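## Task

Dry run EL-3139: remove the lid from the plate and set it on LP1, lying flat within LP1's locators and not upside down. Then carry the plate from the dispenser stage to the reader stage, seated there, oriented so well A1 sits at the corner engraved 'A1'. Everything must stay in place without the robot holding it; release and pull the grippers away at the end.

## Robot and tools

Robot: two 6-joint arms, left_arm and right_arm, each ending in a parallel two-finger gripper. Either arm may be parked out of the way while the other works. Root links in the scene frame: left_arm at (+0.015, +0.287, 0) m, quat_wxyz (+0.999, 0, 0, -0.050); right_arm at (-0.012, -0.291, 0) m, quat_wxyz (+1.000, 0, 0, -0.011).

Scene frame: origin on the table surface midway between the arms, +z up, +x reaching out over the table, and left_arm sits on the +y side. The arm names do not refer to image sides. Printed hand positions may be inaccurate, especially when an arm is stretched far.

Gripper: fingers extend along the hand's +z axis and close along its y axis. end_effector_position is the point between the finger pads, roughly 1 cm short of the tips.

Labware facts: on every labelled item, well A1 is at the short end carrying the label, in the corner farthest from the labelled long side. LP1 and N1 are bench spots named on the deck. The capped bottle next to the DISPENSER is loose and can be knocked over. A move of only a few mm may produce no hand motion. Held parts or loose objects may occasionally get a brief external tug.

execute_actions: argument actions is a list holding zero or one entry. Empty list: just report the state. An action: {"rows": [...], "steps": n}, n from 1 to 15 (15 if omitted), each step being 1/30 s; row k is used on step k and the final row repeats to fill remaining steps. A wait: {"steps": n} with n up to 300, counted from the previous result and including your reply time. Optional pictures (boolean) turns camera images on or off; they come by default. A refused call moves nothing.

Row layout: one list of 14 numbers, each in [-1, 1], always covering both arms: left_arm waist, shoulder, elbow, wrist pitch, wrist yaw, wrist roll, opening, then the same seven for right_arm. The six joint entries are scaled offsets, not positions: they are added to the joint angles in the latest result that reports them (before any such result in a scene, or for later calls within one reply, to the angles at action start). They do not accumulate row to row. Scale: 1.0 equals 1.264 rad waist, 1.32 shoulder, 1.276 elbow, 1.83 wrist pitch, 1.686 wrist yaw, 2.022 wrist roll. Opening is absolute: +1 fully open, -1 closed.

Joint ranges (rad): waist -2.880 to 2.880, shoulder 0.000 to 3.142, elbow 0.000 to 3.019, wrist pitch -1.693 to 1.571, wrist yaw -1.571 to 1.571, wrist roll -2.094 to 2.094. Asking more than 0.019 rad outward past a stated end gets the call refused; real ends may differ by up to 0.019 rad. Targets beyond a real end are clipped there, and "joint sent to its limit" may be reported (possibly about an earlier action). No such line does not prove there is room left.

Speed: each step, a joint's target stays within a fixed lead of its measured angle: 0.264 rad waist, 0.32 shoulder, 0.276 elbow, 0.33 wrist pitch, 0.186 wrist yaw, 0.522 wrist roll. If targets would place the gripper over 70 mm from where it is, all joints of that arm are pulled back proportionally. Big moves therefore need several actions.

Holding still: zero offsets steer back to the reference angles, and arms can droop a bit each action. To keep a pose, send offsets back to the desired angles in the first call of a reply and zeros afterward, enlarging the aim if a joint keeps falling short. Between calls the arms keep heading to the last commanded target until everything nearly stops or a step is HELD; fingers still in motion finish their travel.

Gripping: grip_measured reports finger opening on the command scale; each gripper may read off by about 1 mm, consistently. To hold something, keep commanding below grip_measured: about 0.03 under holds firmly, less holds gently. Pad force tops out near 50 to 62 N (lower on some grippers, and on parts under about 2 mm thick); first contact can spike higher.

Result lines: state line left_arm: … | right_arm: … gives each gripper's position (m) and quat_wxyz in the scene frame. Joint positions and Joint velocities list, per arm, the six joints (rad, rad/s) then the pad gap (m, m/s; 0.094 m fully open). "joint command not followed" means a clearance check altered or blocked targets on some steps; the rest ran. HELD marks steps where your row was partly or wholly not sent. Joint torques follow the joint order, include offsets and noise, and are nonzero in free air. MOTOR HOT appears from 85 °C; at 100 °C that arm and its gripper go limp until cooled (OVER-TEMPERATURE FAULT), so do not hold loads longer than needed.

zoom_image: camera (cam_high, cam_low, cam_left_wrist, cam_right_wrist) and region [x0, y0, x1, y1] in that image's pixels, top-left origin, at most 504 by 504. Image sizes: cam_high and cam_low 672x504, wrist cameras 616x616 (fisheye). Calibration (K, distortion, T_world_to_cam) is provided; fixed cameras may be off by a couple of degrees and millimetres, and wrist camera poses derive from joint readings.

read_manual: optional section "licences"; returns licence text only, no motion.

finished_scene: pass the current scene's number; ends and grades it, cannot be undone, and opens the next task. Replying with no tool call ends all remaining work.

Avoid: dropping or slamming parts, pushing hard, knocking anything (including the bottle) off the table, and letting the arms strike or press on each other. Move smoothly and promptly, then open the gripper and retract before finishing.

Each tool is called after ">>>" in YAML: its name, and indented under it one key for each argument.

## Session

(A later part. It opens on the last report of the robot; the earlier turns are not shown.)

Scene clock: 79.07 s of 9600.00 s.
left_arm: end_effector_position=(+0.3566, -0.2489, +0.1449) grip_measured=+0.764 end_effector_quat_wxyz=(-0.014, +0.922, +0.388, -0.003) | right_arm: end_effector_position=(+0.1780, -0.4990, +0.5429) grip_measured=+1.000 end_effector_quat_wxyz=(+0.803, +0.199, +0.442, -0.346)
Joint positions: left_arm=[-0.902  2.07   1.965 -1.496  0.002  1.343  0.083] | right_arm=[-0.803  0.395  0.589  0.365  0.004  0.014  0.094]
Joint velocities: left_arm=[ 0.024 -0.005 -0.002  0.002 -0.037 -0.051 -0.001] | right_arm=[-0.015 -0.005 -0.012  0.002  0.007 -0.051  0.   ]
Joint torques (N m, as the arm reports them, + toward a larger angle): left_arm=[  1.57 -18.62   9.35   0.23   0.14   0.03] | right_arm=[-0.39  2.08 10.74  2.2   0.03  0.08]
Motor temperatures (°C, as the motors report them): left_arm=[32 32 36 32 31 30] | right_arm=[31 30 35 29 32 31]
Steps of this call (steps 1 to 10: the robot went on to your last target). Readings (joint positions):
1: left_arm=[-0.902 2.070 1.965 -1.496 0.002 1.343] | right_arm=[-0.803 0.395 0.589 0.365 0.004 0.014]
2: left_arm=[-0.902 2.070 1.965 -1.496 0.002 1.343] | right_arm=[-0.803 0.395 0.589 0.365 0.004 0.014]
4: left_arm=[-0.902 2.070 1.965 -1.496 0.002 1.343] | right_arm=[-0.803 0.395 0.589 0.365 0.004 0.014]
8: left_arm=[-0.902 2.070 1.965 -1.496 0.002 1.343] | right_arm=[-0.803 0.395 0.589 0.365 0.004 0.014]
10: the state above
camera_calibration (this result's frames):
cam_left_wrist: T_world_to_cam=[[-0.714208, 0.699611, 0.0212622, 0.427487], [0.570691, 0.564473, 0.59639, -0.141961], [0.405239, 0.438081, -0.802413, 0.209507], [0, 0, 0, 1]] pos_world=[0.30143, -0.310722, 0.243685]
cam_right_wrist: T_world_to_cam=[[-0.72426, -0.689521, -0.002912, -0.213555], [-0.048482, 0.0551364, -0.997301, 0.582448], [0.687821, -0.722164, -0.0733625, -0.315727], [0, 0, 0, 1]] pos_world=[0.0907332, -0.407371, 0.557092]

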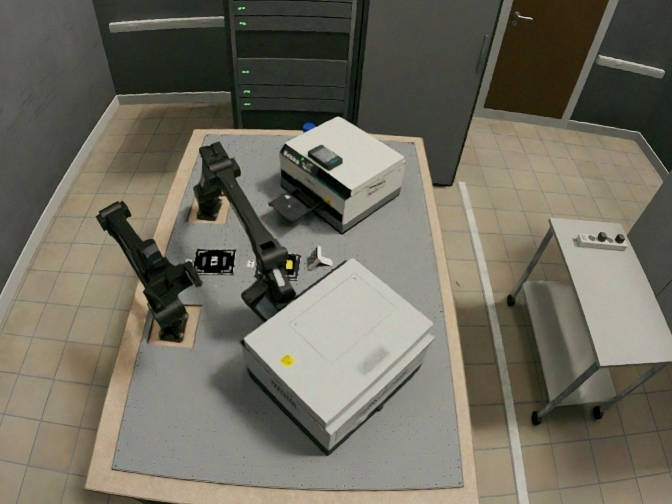

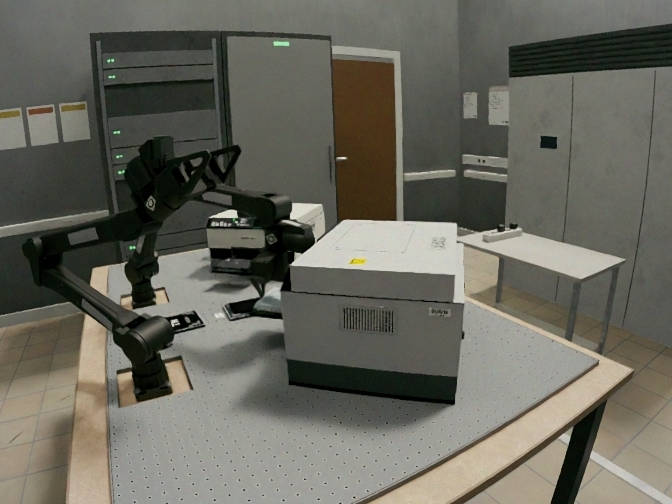

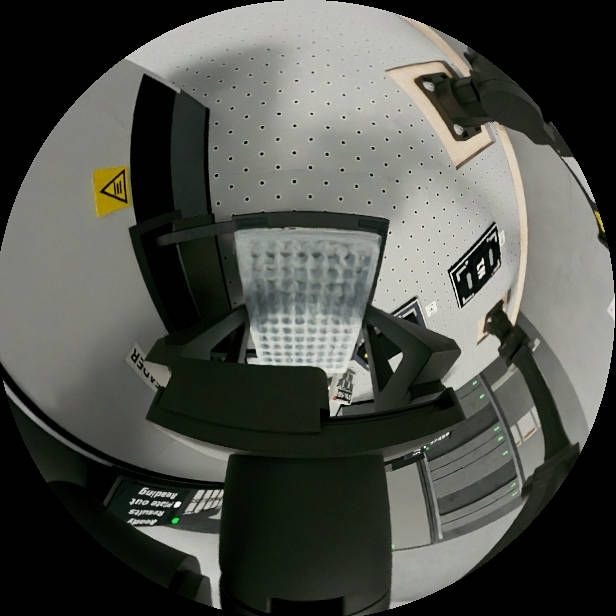

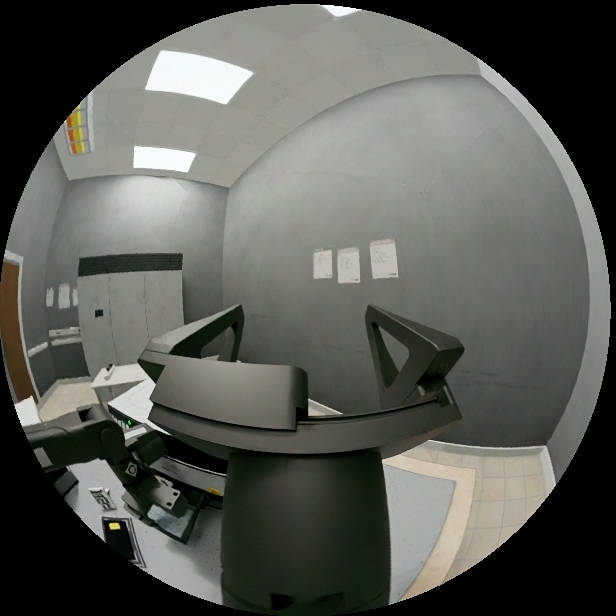

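>>> execute_actions:
  actions:
    - {"rows":[[-0.008,-0.03,0,0,0,0,0.735,0,0,0,0,0,0,1],[-0.008,-0.03,0,0,0,0,0.735,0,0,0,0,0,0,1],[-0.008,-0.03,0,0,0,0,0.735,0,0,0,0,0,0,1],[-0.008,-0.03,0,0,0,0,0.735,0,0,0,0,0,0,1],[-0.008,-0.03,0,0,0,0,0.735,0,0,0,0,0,0,1],[-0.008,-0.03,0,0,0,0,0.735,0,0,0,0,0,0,1],[-0.008,-0.03,-0.008,0,0,0,0.735,0,0,0,0,0,0,1]]}

>>> zoom_image:
  camera: "cam_left_wrist"
  region: [200, 170, 420, 390]

Scene clock: 80.83 s of 9600.00 s.
left_arm: end_effector_position=(+0.3562, -0.2479, +0.1471) grip_measured=+0.764 end_effector_quat_wxyz=(-0.013, +0.922, +0.388, -0.003) | right_arm: end_effector_position=(+0.1780, -0.4990, +0.5429) grip_measured=+1.000 end_effector_quat_wxyz=(+0.803, +0.199, +0.442, -0.346)
Joint positions: left_arm=[-0.902  2.064  1.962 -1.496  0.     1.343  0.083] | right_arm=[-0.803  0.395  0.589  0.365  0.004  0.014  0.094]
Joint velocities: left_arm=[ 0.015 -0.005 -0.007  0.007 -0.022  0.007 -0.001] | right_arm=[ 0.005 -0.005 -0.007  0.007 -0.007  0.007  0.   ]
Joint torques (N m, as the arm reports them, + toward a larger angle): left_arm=[  0.89 -22.2    8.82   0.2    0.    -0.02] | right_arm=[-0.41  2.11 10.74  2.21  0.03  0.08]
Motor temperatures (°C, as the motors report them): left_arm=[32 32 36 32 31 30] | right_arm=[31 30 35 29 32 31]
Steps of this call (steps 1 to 15: the robot went on to your last target; steps 16 to 38: nothing new was sent; steps 39 to 53: all 15 steps of this action). Readings (joint positions):
39: left_arm=[-0.902 2.068 1.965 -1.496 0.001 1.343] | right_arm=[-0.803 0.395 0.589 0.365 0.004 0.014]
40: left_arm=[-0.902 2.068 1.965 -1.496 0.000 1.343] | right_arm=[-0.803 0.395 0.589 0.365 0.004 0.014]
42: left_arm=[-0.902 2.066 1.965 -1.496 0.000 1.343] | right_arm=[-0.803 0.395 0.589 0.365 0.004 0.014]
46: left_arm=[-0.902 2.065 1.963 -1.496 0.000 1.343] | right_arm=[-0.803 0.395 0.589 0.365 0.004 0.014]
53: the state above
camera_calibration (this result's frames):
cam_left_wrist: T_world_to_cam=[[-0.714229, 0.69966, 0.0187754, 0.42683], [0.569399, 0.565238, 0.596902, -0.143048], [0.407016, 0.437015, -0.802095, 0.210075], [0, 0, 0, 1]] pos_world=[0.300801, -0.309586, 0.245872]
cam_right_wrist: T_world_to_cam=[[-0.72426, -0.689521, -0.002912, -0.213555], [-0.048482, 0.0551364, -0.997301, 0.582448], [0.687821, -0.722164, -0.0733625, -0.315727], [0, 0, 0, 1]] pos_world=[0.0907332, -0.407371, 0.557092]

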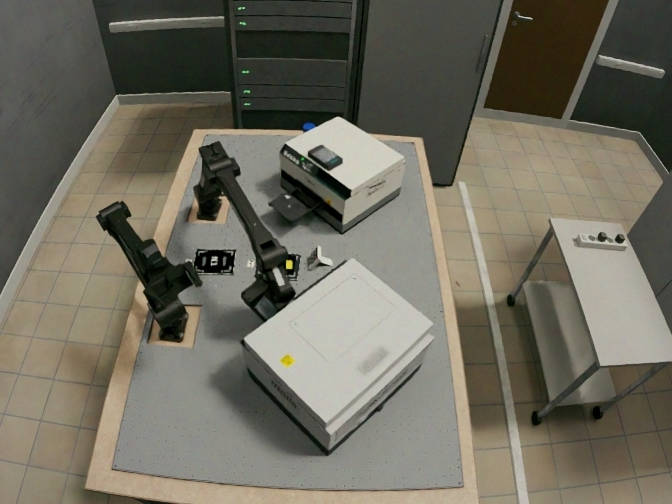

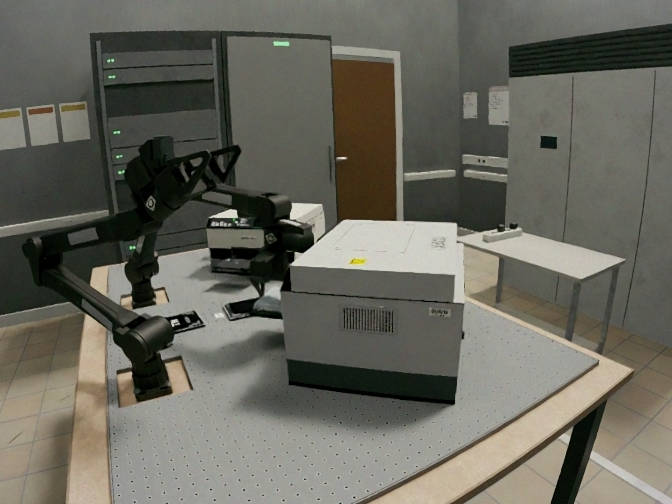

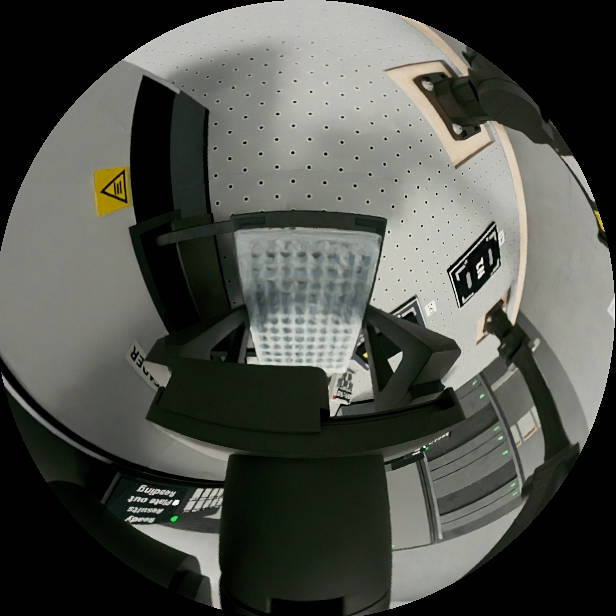

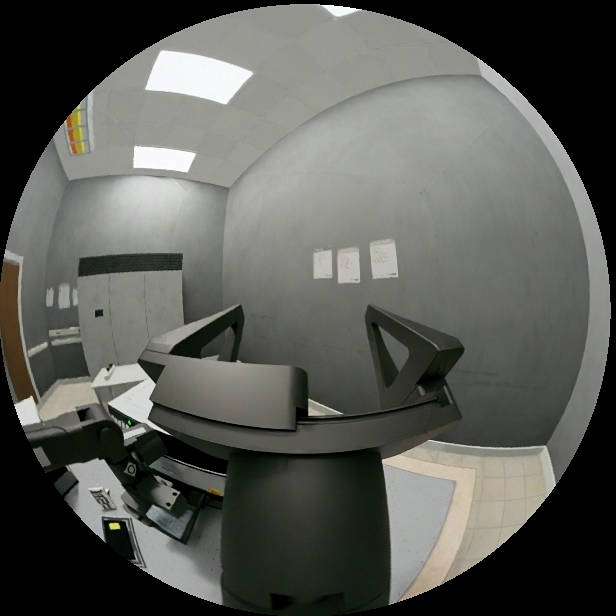

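Region (200, 170, 420, 390) of cam_left_wrist's 616x616 image, scaled by 2.291, with more detail than that image has.

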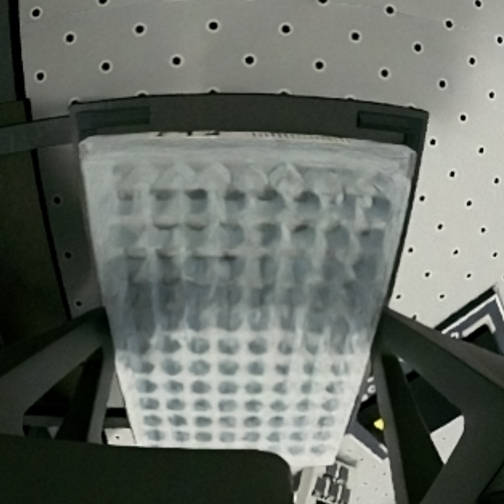

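>>> execute_actions:
  actions:
    - {"rows":[[-0.013,-0.025,0,0,0,0,0.735,0,0,0,0,0,0,1],[-0.013,-0.025,0,0,0,0,0.735,0,0,0,0,0,0,1],[-0.013,-0.025,0,0,0,0,0.735,0,0,0,0,0,0,1],[-0.013,-0.025,0,0,0,0,0.735,0,0,0,0,0,0,1],[-0.013,-0.025,0,0,0,0,0.735,0,0,0,0,0,0,1],[-0.013,-0.025,0,0,0,0,0.735,0,0,0,0,0,0,1],[-0.013,-0.025,-0.012,0,0,0,0.735,0,0,0,0,0,0,1]]}

>>> zoom_image:
  camera: "cam_left_wrist"
  region: [200, 170, 420, 390]

Scene clock: 82.37 s of 9600.00 s.
left_arm: end_effector_position=(+0.3528, -0.2470, +0.1447) grip_measured=+0.764 end_effector_quat_wxyz=(-0.017, +0.922, +0.386, -0.003) | right_arm: end_effector_position=(+0.1780, -0.4990, +0.5429) grip_measured=+1.000 end_effector_quat_wxyz=(+0.803, +0.199, +0.442, -0.346)
Joint positions: left_arm=[-0.905  2.063  1.953 -1.496  0.     1.343  0.083] | right_arm=[-0.803  0.395  0.589  0.365  0.004  0.014  0.094]
Joint velocities: left_arm=[-0.015  0.005 -0.012 -0.012 -0.022 -0.007  0.001] | right_arm=[-0.005 -0.005 -0.007 -0.012 -0.037 -0.066  0.   ]
Joint torques (N m, as the arm reports them, + toward a larger angle): left_arm=[  1.29 -22.19   9.     0.11  -0.02   0.02] | right_arm=[-0.39  2.11 10.74  2.21  0.03  0.08]
Motor temperatures (°C, as the motors report them): left_arm=[32 32 36 32 31 30] | right_arm=[31 30 35 29 32 31]
Steps of this call (steps 1 to 15: the robot went on to your last target; steps 16 to 31: nothing new was sent; steps 32 to 46: all 15 steps of this action). Readings (joint positions):
32: left_arm=[-0.902 2.064 1.962 -1.496 0.000 1.343] | right_arm=[-0.803 0.395 0.589 0.365 0.004 0.014]
33: left_arm=[-0.902 2.064 1.962 -1.496 0.000 1.343] | right_arm=[-0.803 0.395 0.589 0.365 0.004 0.014]
35: left_arm=[-0.902 2.064 1.962 -1.496 0.000 1.343] | right_arm=[-0.803 0.395 0.589 0.365 0.004 0.014]
39: left_arm=[-0.902 2.063 1.959 -1.496 0.000 1.343] | right_arm=[-0.803 0.395 0.589 0.365 0.004 0.014]
46: the state above
camera_calibration (this result's frames):
cam_left_wrist: T_world_to_cam=[[-0.711463, 0.702235, 0.026208, 0.422338], [0.573993, 0.559212, 0.598176, -0.143423], [0.405404, 0.440623, -0.800936, 0.210382], [0, 0, 0, 1]] pos_world=[0.297512, -0.309076, 0.243226]
cam_right_wrist: T_world_to_cam=[[-0.72426, -0.689521, -0.002912, -0.213555], [-0.048482, 0.0551364, -0.997301, 0.582448], [0.687821, -0.722164, -0.0733625, -0.315727], [0, 0, 0, 1]] pos_world=[0.0907332, -0.407371, 0.557092]

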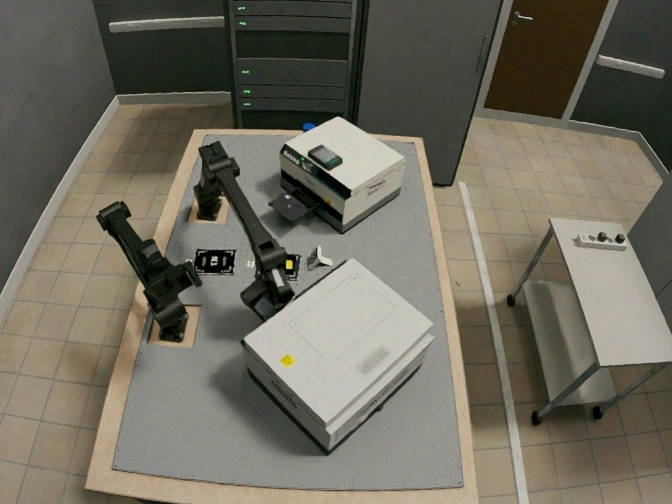

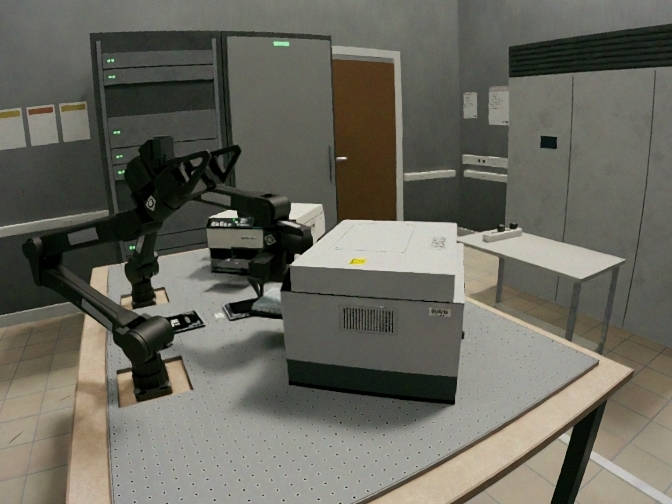

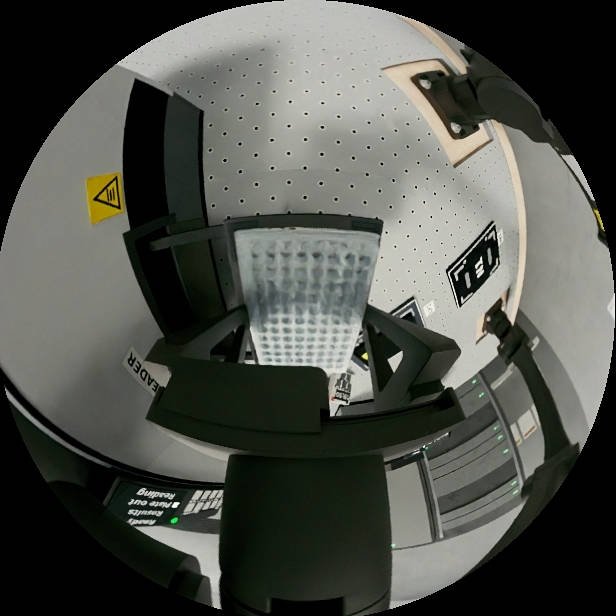

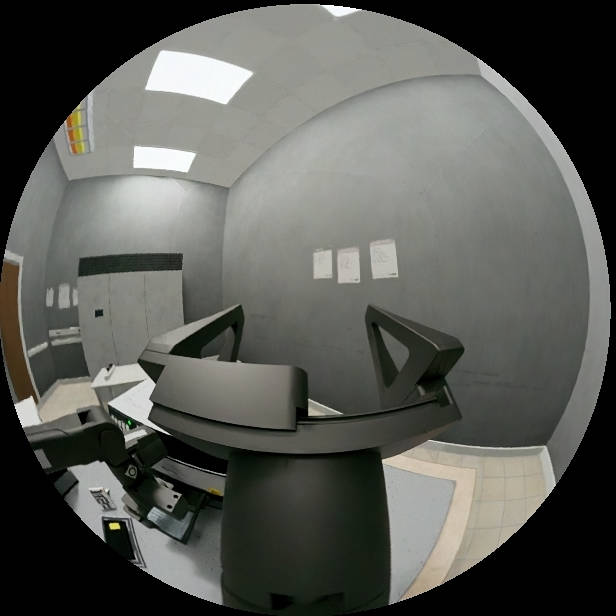

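Region (200, 170, 420, 390) of cam_left_wrist's 616x616 image, scaled by 2.291, with more detail than that image has.

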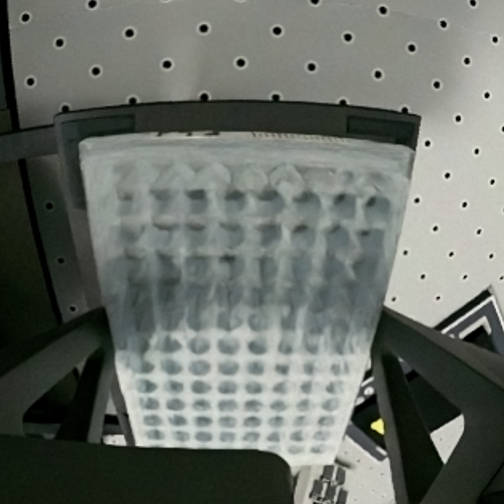

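>>> execute_actions:
  actions:
    - {"rows":[[0,0,0,0.013,0,0,0.735,0,0,0,0,0,0,1],[0,0,0,0.013,0,0,0.735,0,0,0,0,0,0,1],[0,0,0,0.013,0,0,0.735,0,0,0,0,0,0,1],[0,0,0,0.013,0,0,0.735,0,0,0,0,0,0,1],[0,0,0,0.013,0,0,0.735,0,0,0,0,0,0,1],[0,0,0,0.013,0,0,0.735,0,0,0,0,0,0,1],[0,0,0,0.013,0,0,0.735,0,0,0,0,0,0,1],[0,0.024,0,0.013,0,0,0.735,0,0,0,0,0,0,1]]}

>>> zoom_image:
  camera: "cam_left_wrist"
  region: [200, 170, 420, 390]

Scene clock: 83.93 s of 9600.00 s.
left_arm: end_effector_position=(+0.3531, -0.2475, +0.1439) grip_measured=+0.764 end_effector_quat_wxyz=(-0.016, +0.922, +0.386, -0.003) | right_arm: end_effector_position=(+0.1780, -0.4990, +0.5429) grip_measured=+1.000 end_effector_quat_wxyz=(+0.803, +0.199, +0.442, -0.346)
Joint positions: left_arm=[-0.905  2.064  1.953 -1.493  0.     1.342  0.083] | right_arm=[-0.803  0.395  0.589  0.365  0.004  0.014  0.094]
Joint velocities: left_arm=[ 0.005  0.005 -0.002 -0.017 -0.022  0.066  0.   ] | right_arm=[ 0.015 -0.015  0.022 -0.012  0.037  0.007  0.   ]
Joint torques (N m, as the arm reports them, + toward a larger angle): left_arm=[  1.98 -17.15   9.41   1.18  -0.1   -0.02] | right_arm=[-0.38  2.09 10.74  2.21  0.03  0.08]
Motor temperatures (°C, as the motors report them): left_arm=[32 32 36 32 31 30] | right_arm=[31 30 35 29 32 31]
Steps of this call (steps 1 to 15: the robot went on to your last target; steps 16 to 32: nothing new was sent; steps 33 to 47: all 15 steps of this action). Readings (joint positions):
33: left_arm=[-0.905 2.063 1.953 -1.495 0.000 1.343] | right_arm=[-0.803 0.395 0.589 0.365 0.004 0.014]
34: left_arm=[-0.905 2.063 1.953 -1.493 0.000 1.342] | right_arm=[-0.803 0.395 0.589 0.365 0.004 0.014]
36: left_arm=[-0.905 2.063 1.953 -1.493 0.000 1.342] | right_arm=[-0.803 0.395 0.589 0.365 0.004 0.014]
40: left_arm=[-0.905 2.063 1.953 -1.493 0.000 1.342] | right_arm=[-0.803 0.395 0.589 0.365 0.004 0.014]
47: the state above
camera_calibration (this result's frames):
cam_left_wrist: T_world_to_cam=[[-0.711747, 0.701988, 0.0250905, 0.42312], [0.573406, 0.560004, 0.597997, -0.14247], [0.405736, 0.440009, -0.801105, 0.209652], [0, 0, 0, 1]] pos_world=[0.297784, -0.30949, 0.242534]
cam_right_wrist: T_world_to_cam=[[-0.72426, -0.689521, -0.002912, -0.213555], [-0.048482, 0.0551364, -0.997301, 0.582448], [0.687821, -0.722164, -0.0733625, -0.315727], [0, 0, 0, 1]] pos_world=[0.0907332, -0.407371, 0.557092]

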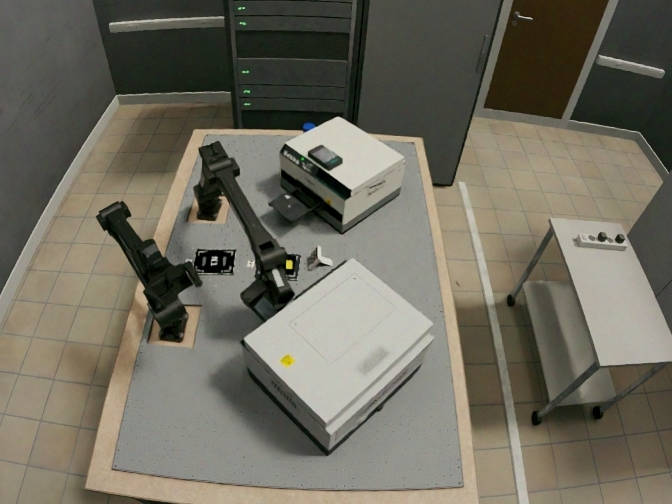

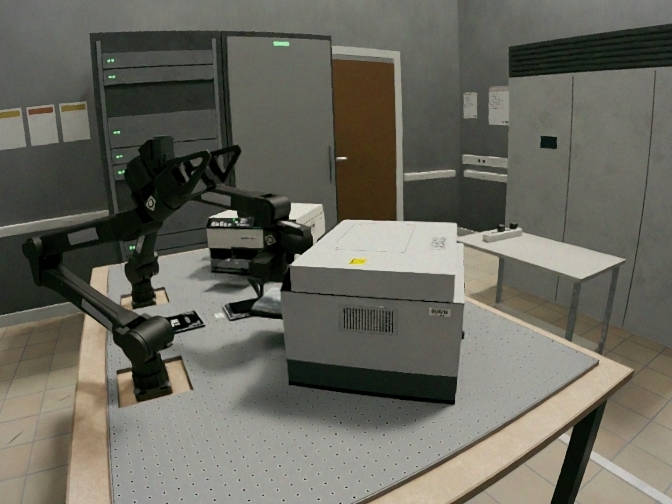

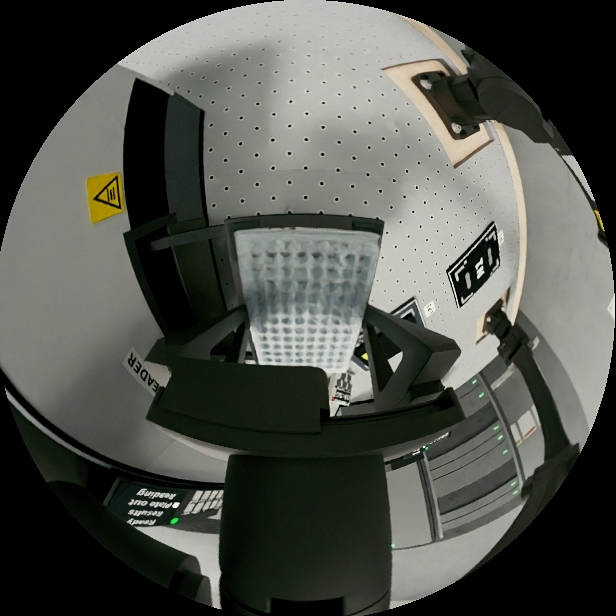

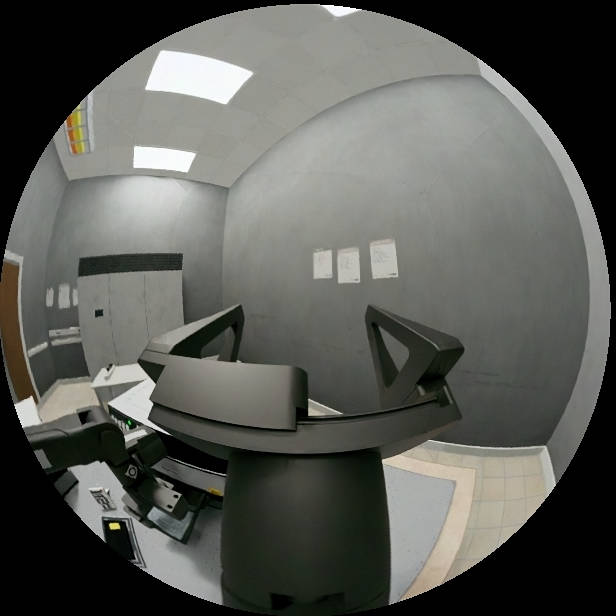

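Region (200, 170, 420, 390) of cam_left_wrist's 616x616 image, scaled by 2.291, with more detail than that image has.

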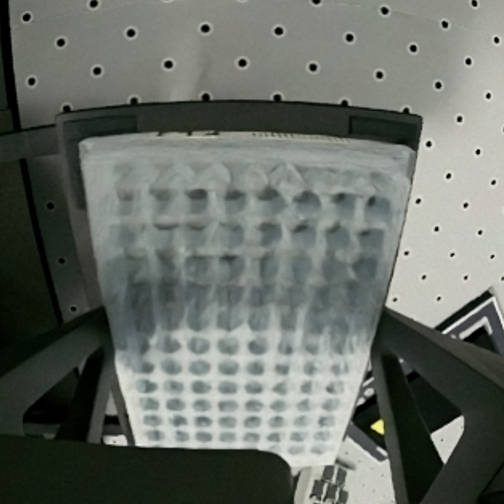

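>>> execute_actions:
  actions:
    - {"rows":[[0,-0.015,0,0.022,0,-0.012,0.735,0,0,0,0,0,0,1],[0,-0.015,0,0.022,0,-0.012,0.735,0,0,0,0,0,0,1],[0,-0.015,0,0.022,0,-0.012,0.735,0,0,0,0,0,0,1],[0,-0.015,0,0.022,0,-0.012,0.735,0,0,0,0,0,0,1],[0,-0.015,0,0.022,0,-0.012,0.735,0,0,0,0,0,0,1],[0,-0.015,0,0.022,0,-0.012,0.735,0,0,0,0,0,0,1],[0,-0.015,0,0.022,0,-0.012,0.735,0,0,0,0,0,0,1],[0,0.024,0,0.022,0,-0.012,0.735,0,0,0,0,0,0,1]]}

>>> zoom_image:
  camera: "cam_left_wrist"
  region: [200, 170, 420, 390]

Scene clock: 85.47 s of 9600.00 s.
left_arm: end_effector_position=(+0.3537, -0.2485, +0.1439) grip_measured=+0.764 end_effector_quat_wxyz=(-0.014, +0.920, +0.393, -0.003) | right_arm: end_effector_position=(+0.1780, -0.4990, +0.5429) grip_measured=+1.000 end_effector_quat_wxyz=(+0.803, +0.199, +0.442, -0.346)
Joint positions: left_arm=[-0.905  2.064  1.953 -1.488  0.     1.329  0.083] | right_arm=[-0.803  0.395  0.589  0.365  0.004  0.014  0.094]
Joint velocities: left_arm=[-0.005  0.005  0.012 -0.007 -0.022 -0.11   0.001] | right_arm=[-0.005 -0.015 -0.002 -0.002  0.037 -0.007  0.   ]
Joint torques (N m, as the arm reports them, + toward a larger angle): left_arm=[  1.18 -18.53   9.53   1.46  -0.07  -0.06] | right_arm=[-0.4   2.09 10.74  2.2   0.03  0.08]
Motor temperatures (°C, as the motors report them): left_arm=[32 32 36 32 31 30] | right_arm=[31 30 35 29 32 31]
Steps of this call (steps 1 to 15: the robot went on to your last target; steps 16 to 31: nothing new was sent; steps 32 to 46: all 15 steps of this action). Readings (joint positions):
32: left_arm=[-0.905 2.064 1.953 -1.492 0.000 1.339] | right_arm=[-0.803 0.395 0.589 0.365 0.004 0.014]
33: left_arm=[-0.905 2.064 1.953 -1.489 0.000 1.334] | right_arm=[-0.803 0.395 0.589 0.365 0.004 0.014]
35: left_arm=[-0.905 2.064 1.953 -1.488 0.000 1.329] | right_arm=[-0.803 0.395 0.589 0.365 0.004 0.014]
39: left_arm=[-0.905 2.064 1.953 -1.488 0.000 1.329] | right_arm=[-0.803 0.395 0.589 0.365 0.004 0.014]
46: the state above
camera_calibration (this result's frames):
cam_left_wrist: T_world_to_cam=[[-0.721384, 0.692241, 0.0201755, 0.426002], [0.563849, 0.570173, 0.597475, -0.136262], [0.402093, 0.442385, -0.801634, 0.211764], [0, 0, 0, 1]] pos_world=[0.298993, -0.310885, 0.242575]
cam_right_wrist: T_world_to_cam=[[-0.72426, -0.689521, -0.002912, -0.213555], [-0.048482, 0.0551364, -0.997301, 0.582448], [0.687821, -0.722164, -0.0733625, -0.315727], [0, 0, 0, 1]] pos_world=[0.0907332, -0.407371, 0.557092]

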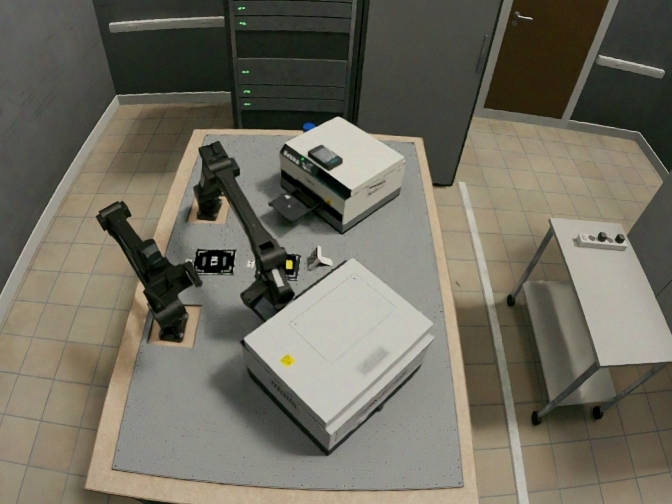

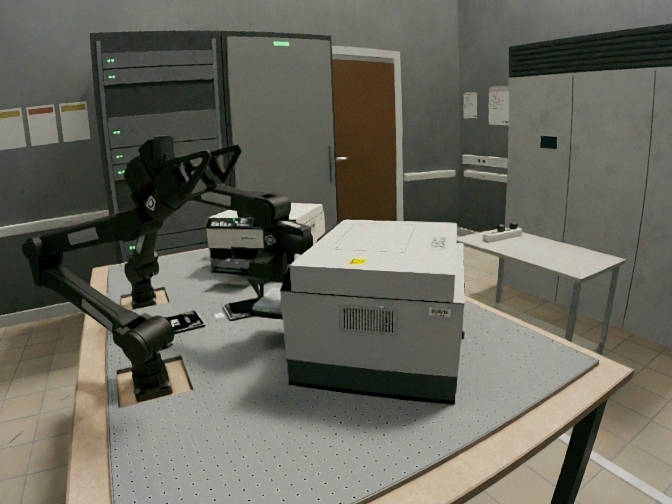

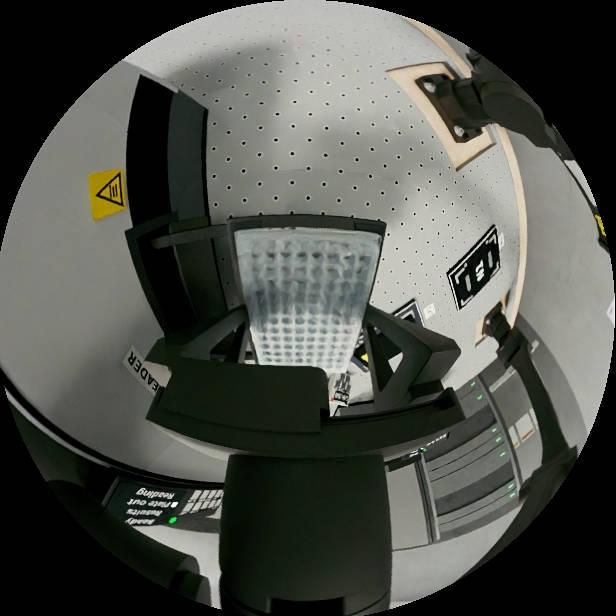

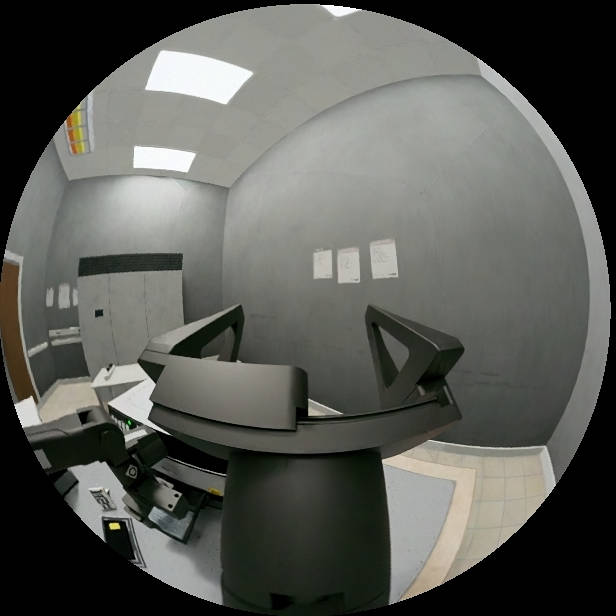

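Region (200, 170, 420, 390) of cam_left_wrist's 616x616 image, scaled by 2.291, with more detail than that image has.

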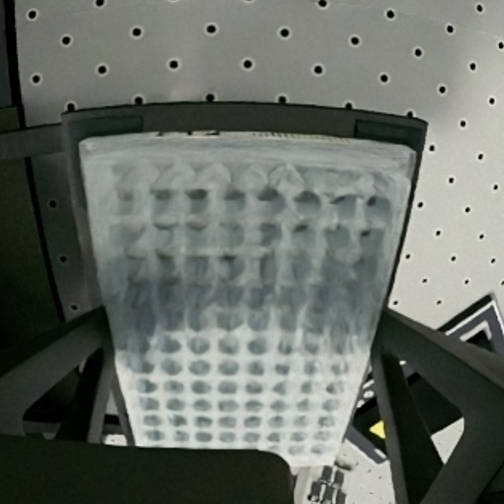

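Matches the reference. Release and lift.

>>> execute_actions:
  actions:
    - {"rows":[[0,0,0,0,0,0,0.77,0,0,0,0,0,0,1],[0,0,0,0,0,0,0.8,0,0,0,0,0,0,1],[0,0,0,0,0,0,0.85,0,0,0,0,0,0,1],[0,0,0,0,0,0,0.93,0,0,0,0,0,0,1],[0,0,0,0,0,0,0.93,0,0,0,0,0,0,1],[0,0,0,0,0,0,0.93,0,0,0,0,0,0,1],[0,-0.04,0,0,0,0,0.93,0,0,0,0,0,0,1],[0,-0.05,0,0,0,0,0.93,0,0,0,0,0,0,1],[0,-0.06,0,-0.01,0,0,0.93,0,0,0,0,0,0,1],[0,-0.07,0,-0.02,0,0,0.93,0,0,0,0,0,0,1],[0,-0.08,0,-0.03,0,0,0.93,0,0,0,0,0,0,1]]}
  pictures: false

>>> execute_actions:
  actions:
    - {"steps":12}

>>> zoom_image:
  camera: "cam_left_wrist"
  region: [200, 170, 420, 390]

>>> zoom_image:
  camera: "cam_high"
  region: [230, 240, 330, 340]

Scene clock: 87.57 s of 9600.00 s.
left_arm: end_effector_position=(+0.3476, -0.2388, +0.1813) grip_measured=+0.927 end_effector_quat_wxyz=(-0.002, +0.920, +0.393, -0.001) | right_arm: end_effector_position=(+0.1780, -0.4990, +0.5429) grip_measured=+1.000 end_effector_quat_wxyz=(+0.803, +0.199, +0.442, -0.346)
Joint positions: left_arm=[-0.905  2.002  1.952 -1.526  0.     1.329  0.091] | right_arm=[-0.803  0.395  0.589  0.365  0.004  0.014  0.094]
Joint velocities: left_arm=[-0.005 -0.347 -0.002 -0.076 -0.051 -0.051  0.   ] | right_arm=[-0.005  0.005  0.002  0.002 -0.007 -0.051  0.   ]
Joint torques (N m, as the arm reports them, + toward a larger angle): left_arm=[  1.48 -20.07   9.68  -0.33  -0.03   0.09] | right_arm=[-0.4   2.07 10.74  2.2   0.03  0.08]
Motor temperatures (°C, as the motors report them): left_arm=[32 32 35 32 31 30] | right_arm=[31 30 35 29 32 31]
Steps of this call (steps 1 to 15: the robot went on to your last target; steps 16 to 48: nothing new was sent; steps 49 to 63: all 15 steps of this action). Readings (joint positions):
49: left_arm=[-0.905 2.064 1.953 -1.488 0.000 1.329] | right_arm=[-0.803 0.395 0.589 0.365 0.004 0.014]
50: left_arm=[-0.905 2.064 1.953 -1.488 0.000 1.329] | right_arm=[-0.803 0.395 0.589 0.365 0.004 0.014]
52: left_arm=[-0.905 2.064 1.953 -1.488 0.000 1.329] | right_arm=[-0.803 0.395 0.589 0.365 0.004 0.014]
56: left_arm=[-0.905 2.061 1.953 -1.488 0.000 1.329] | right_arm=[-0.803 0.395 0.589 0.365 0.004 0.014]
63: the state above

Scene clock: 87.97 s of 9600.00 s.
left_arm: end_effector_position=(+0.3459, -0.2362, +0.2039) grip_measured=+0.927 end_effector_quat_wxyz=(+0.015, +0.920, +0.393, +0.002) | right_arm: end_effector_position=(+0.1780, -0.4990, +0.5429) grip_measured=+1.000 end_effector_quat_wxyz=(+0.803, +0.199, +0.442, -0.346)
Joint positions: left_arm=[-0.905  1.964  1.952 -1.529  0.     1.329  0.091] | right_arm=[-0.803  0.395  0.589  0.365  0.004  0.014  0.094]
Joint velocities: left_arm=[-0.005 -0.005 -0.002  0.012 -0.007 -0.066  0.001] | right_arm=[-0.005 -0.005  0.002  0.002 -0.007 -0.007  0.   ]
Joint torques (N m, as the arm reports them, + toward a larger angle): left_arm=[  1.74 -19.09   9.95  -0.21  -0.05   0.03] | right_arm=[-0.4   2.1  10.75  2.21  0.03  0.08]
Motor temperatures (°C, as the motors report them): left_arm=[32 32 35 32 31 30] | right_arm=[31 30 35 29 32 31]
Steps of this call (steps 1 to 12: the robot went on to your last target). Readings (joint positions):
1: left_arm=[-0.905 1.991 1.952 -1.527 0.000 1.329] | right_arm=[-0.803 0.395 0.589 0.365 0.004 0.014]
2: left_arm=[-0.905 1.981 1.952 -1.528 0.000 1.329] | right_arm=[-0.803 0.395 0.589 0.365 0.004 0.014]
4: left_arm=[-0.905 1.968 1.952 -1.529 0.000 1.329] | right_arm=[-0.803 0.395 0.589 0.365 0.004 0.014]
8: left_arm=[-0.905 1.964 1.952 -1.529 0.000 1.329] | right_arm=[-0.803 0.395 0.589 0.365 0.004 0.014]
12: the state above
camera_calibration (this result's frames):
cam_left_wrist: T_world_to_cam=[[-0.721129, 0.691839, -0.0364983, 0.421988], [0.545343, 0.599345, 0.585991, -0.159101], [0.427287, 0.402671, -0.809495, 0.241067], [0, 0, 0, 1]] pos_world=[0.288068, -0.293662, 0.303776]
cam_right_wrist: T_world_to_cam=[[-0.72426, -0.689521, -0.002912, -0.213555], [-0.048482, 0.0551364, -0.997301, 0.582448], [0.687821, -0.722164, -0.0733625, -0.315727], [0, 0, 0, 1]] pos_world=[0.0907332, -0.407371, 0.557092]

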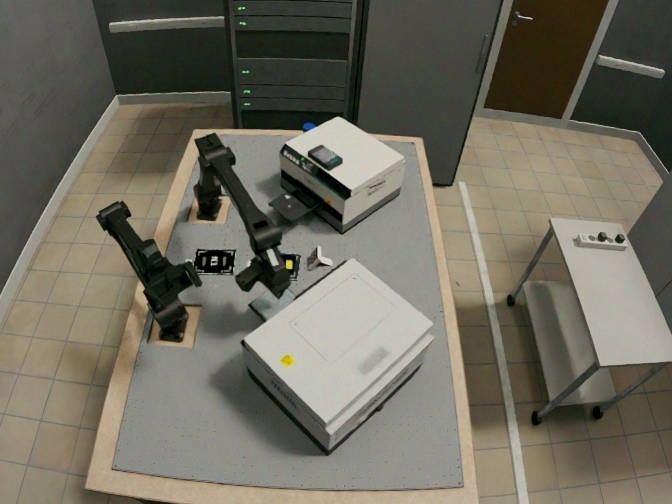

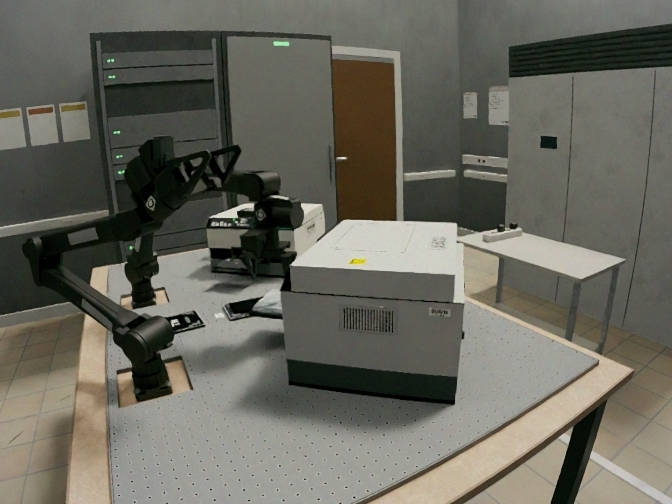

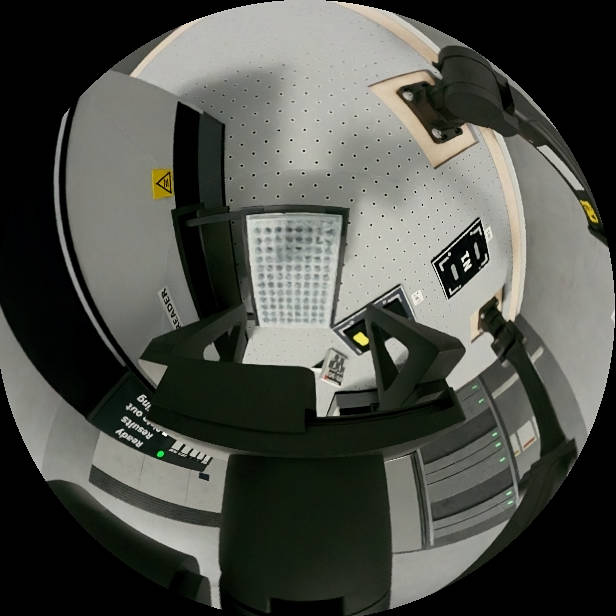

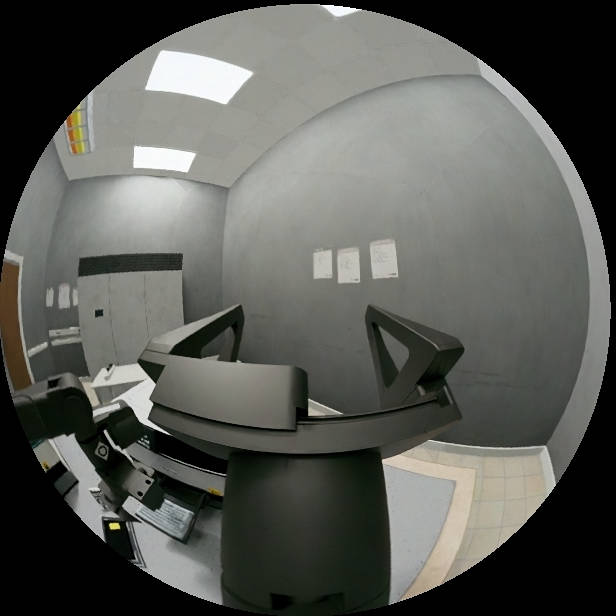

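Region (200, 170, 420, 390) of cam_left_wrist's 616x616 image, scaled by 2.291, with more detail than that image has.

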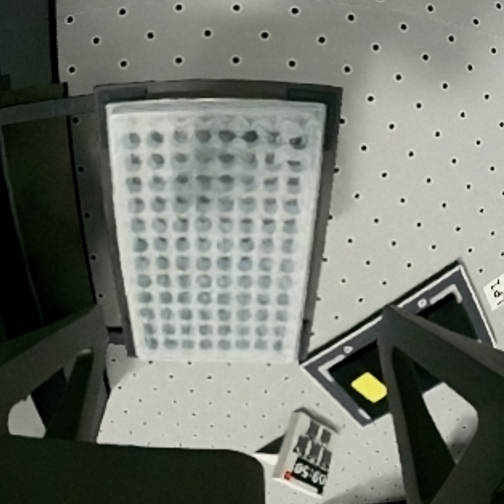

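Region (230, 240, 330, 340) of cam_high's 672x504 image, scaled by 5.040, with more detail than that image has.

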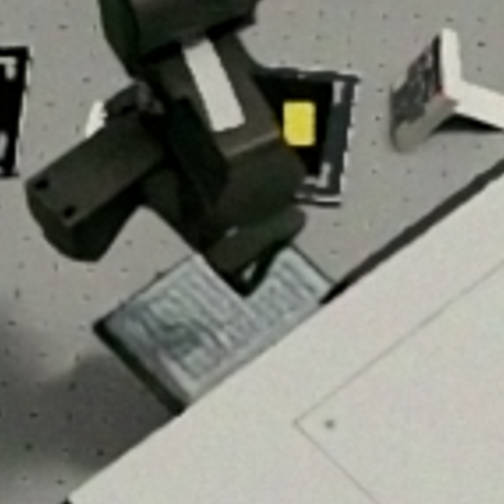

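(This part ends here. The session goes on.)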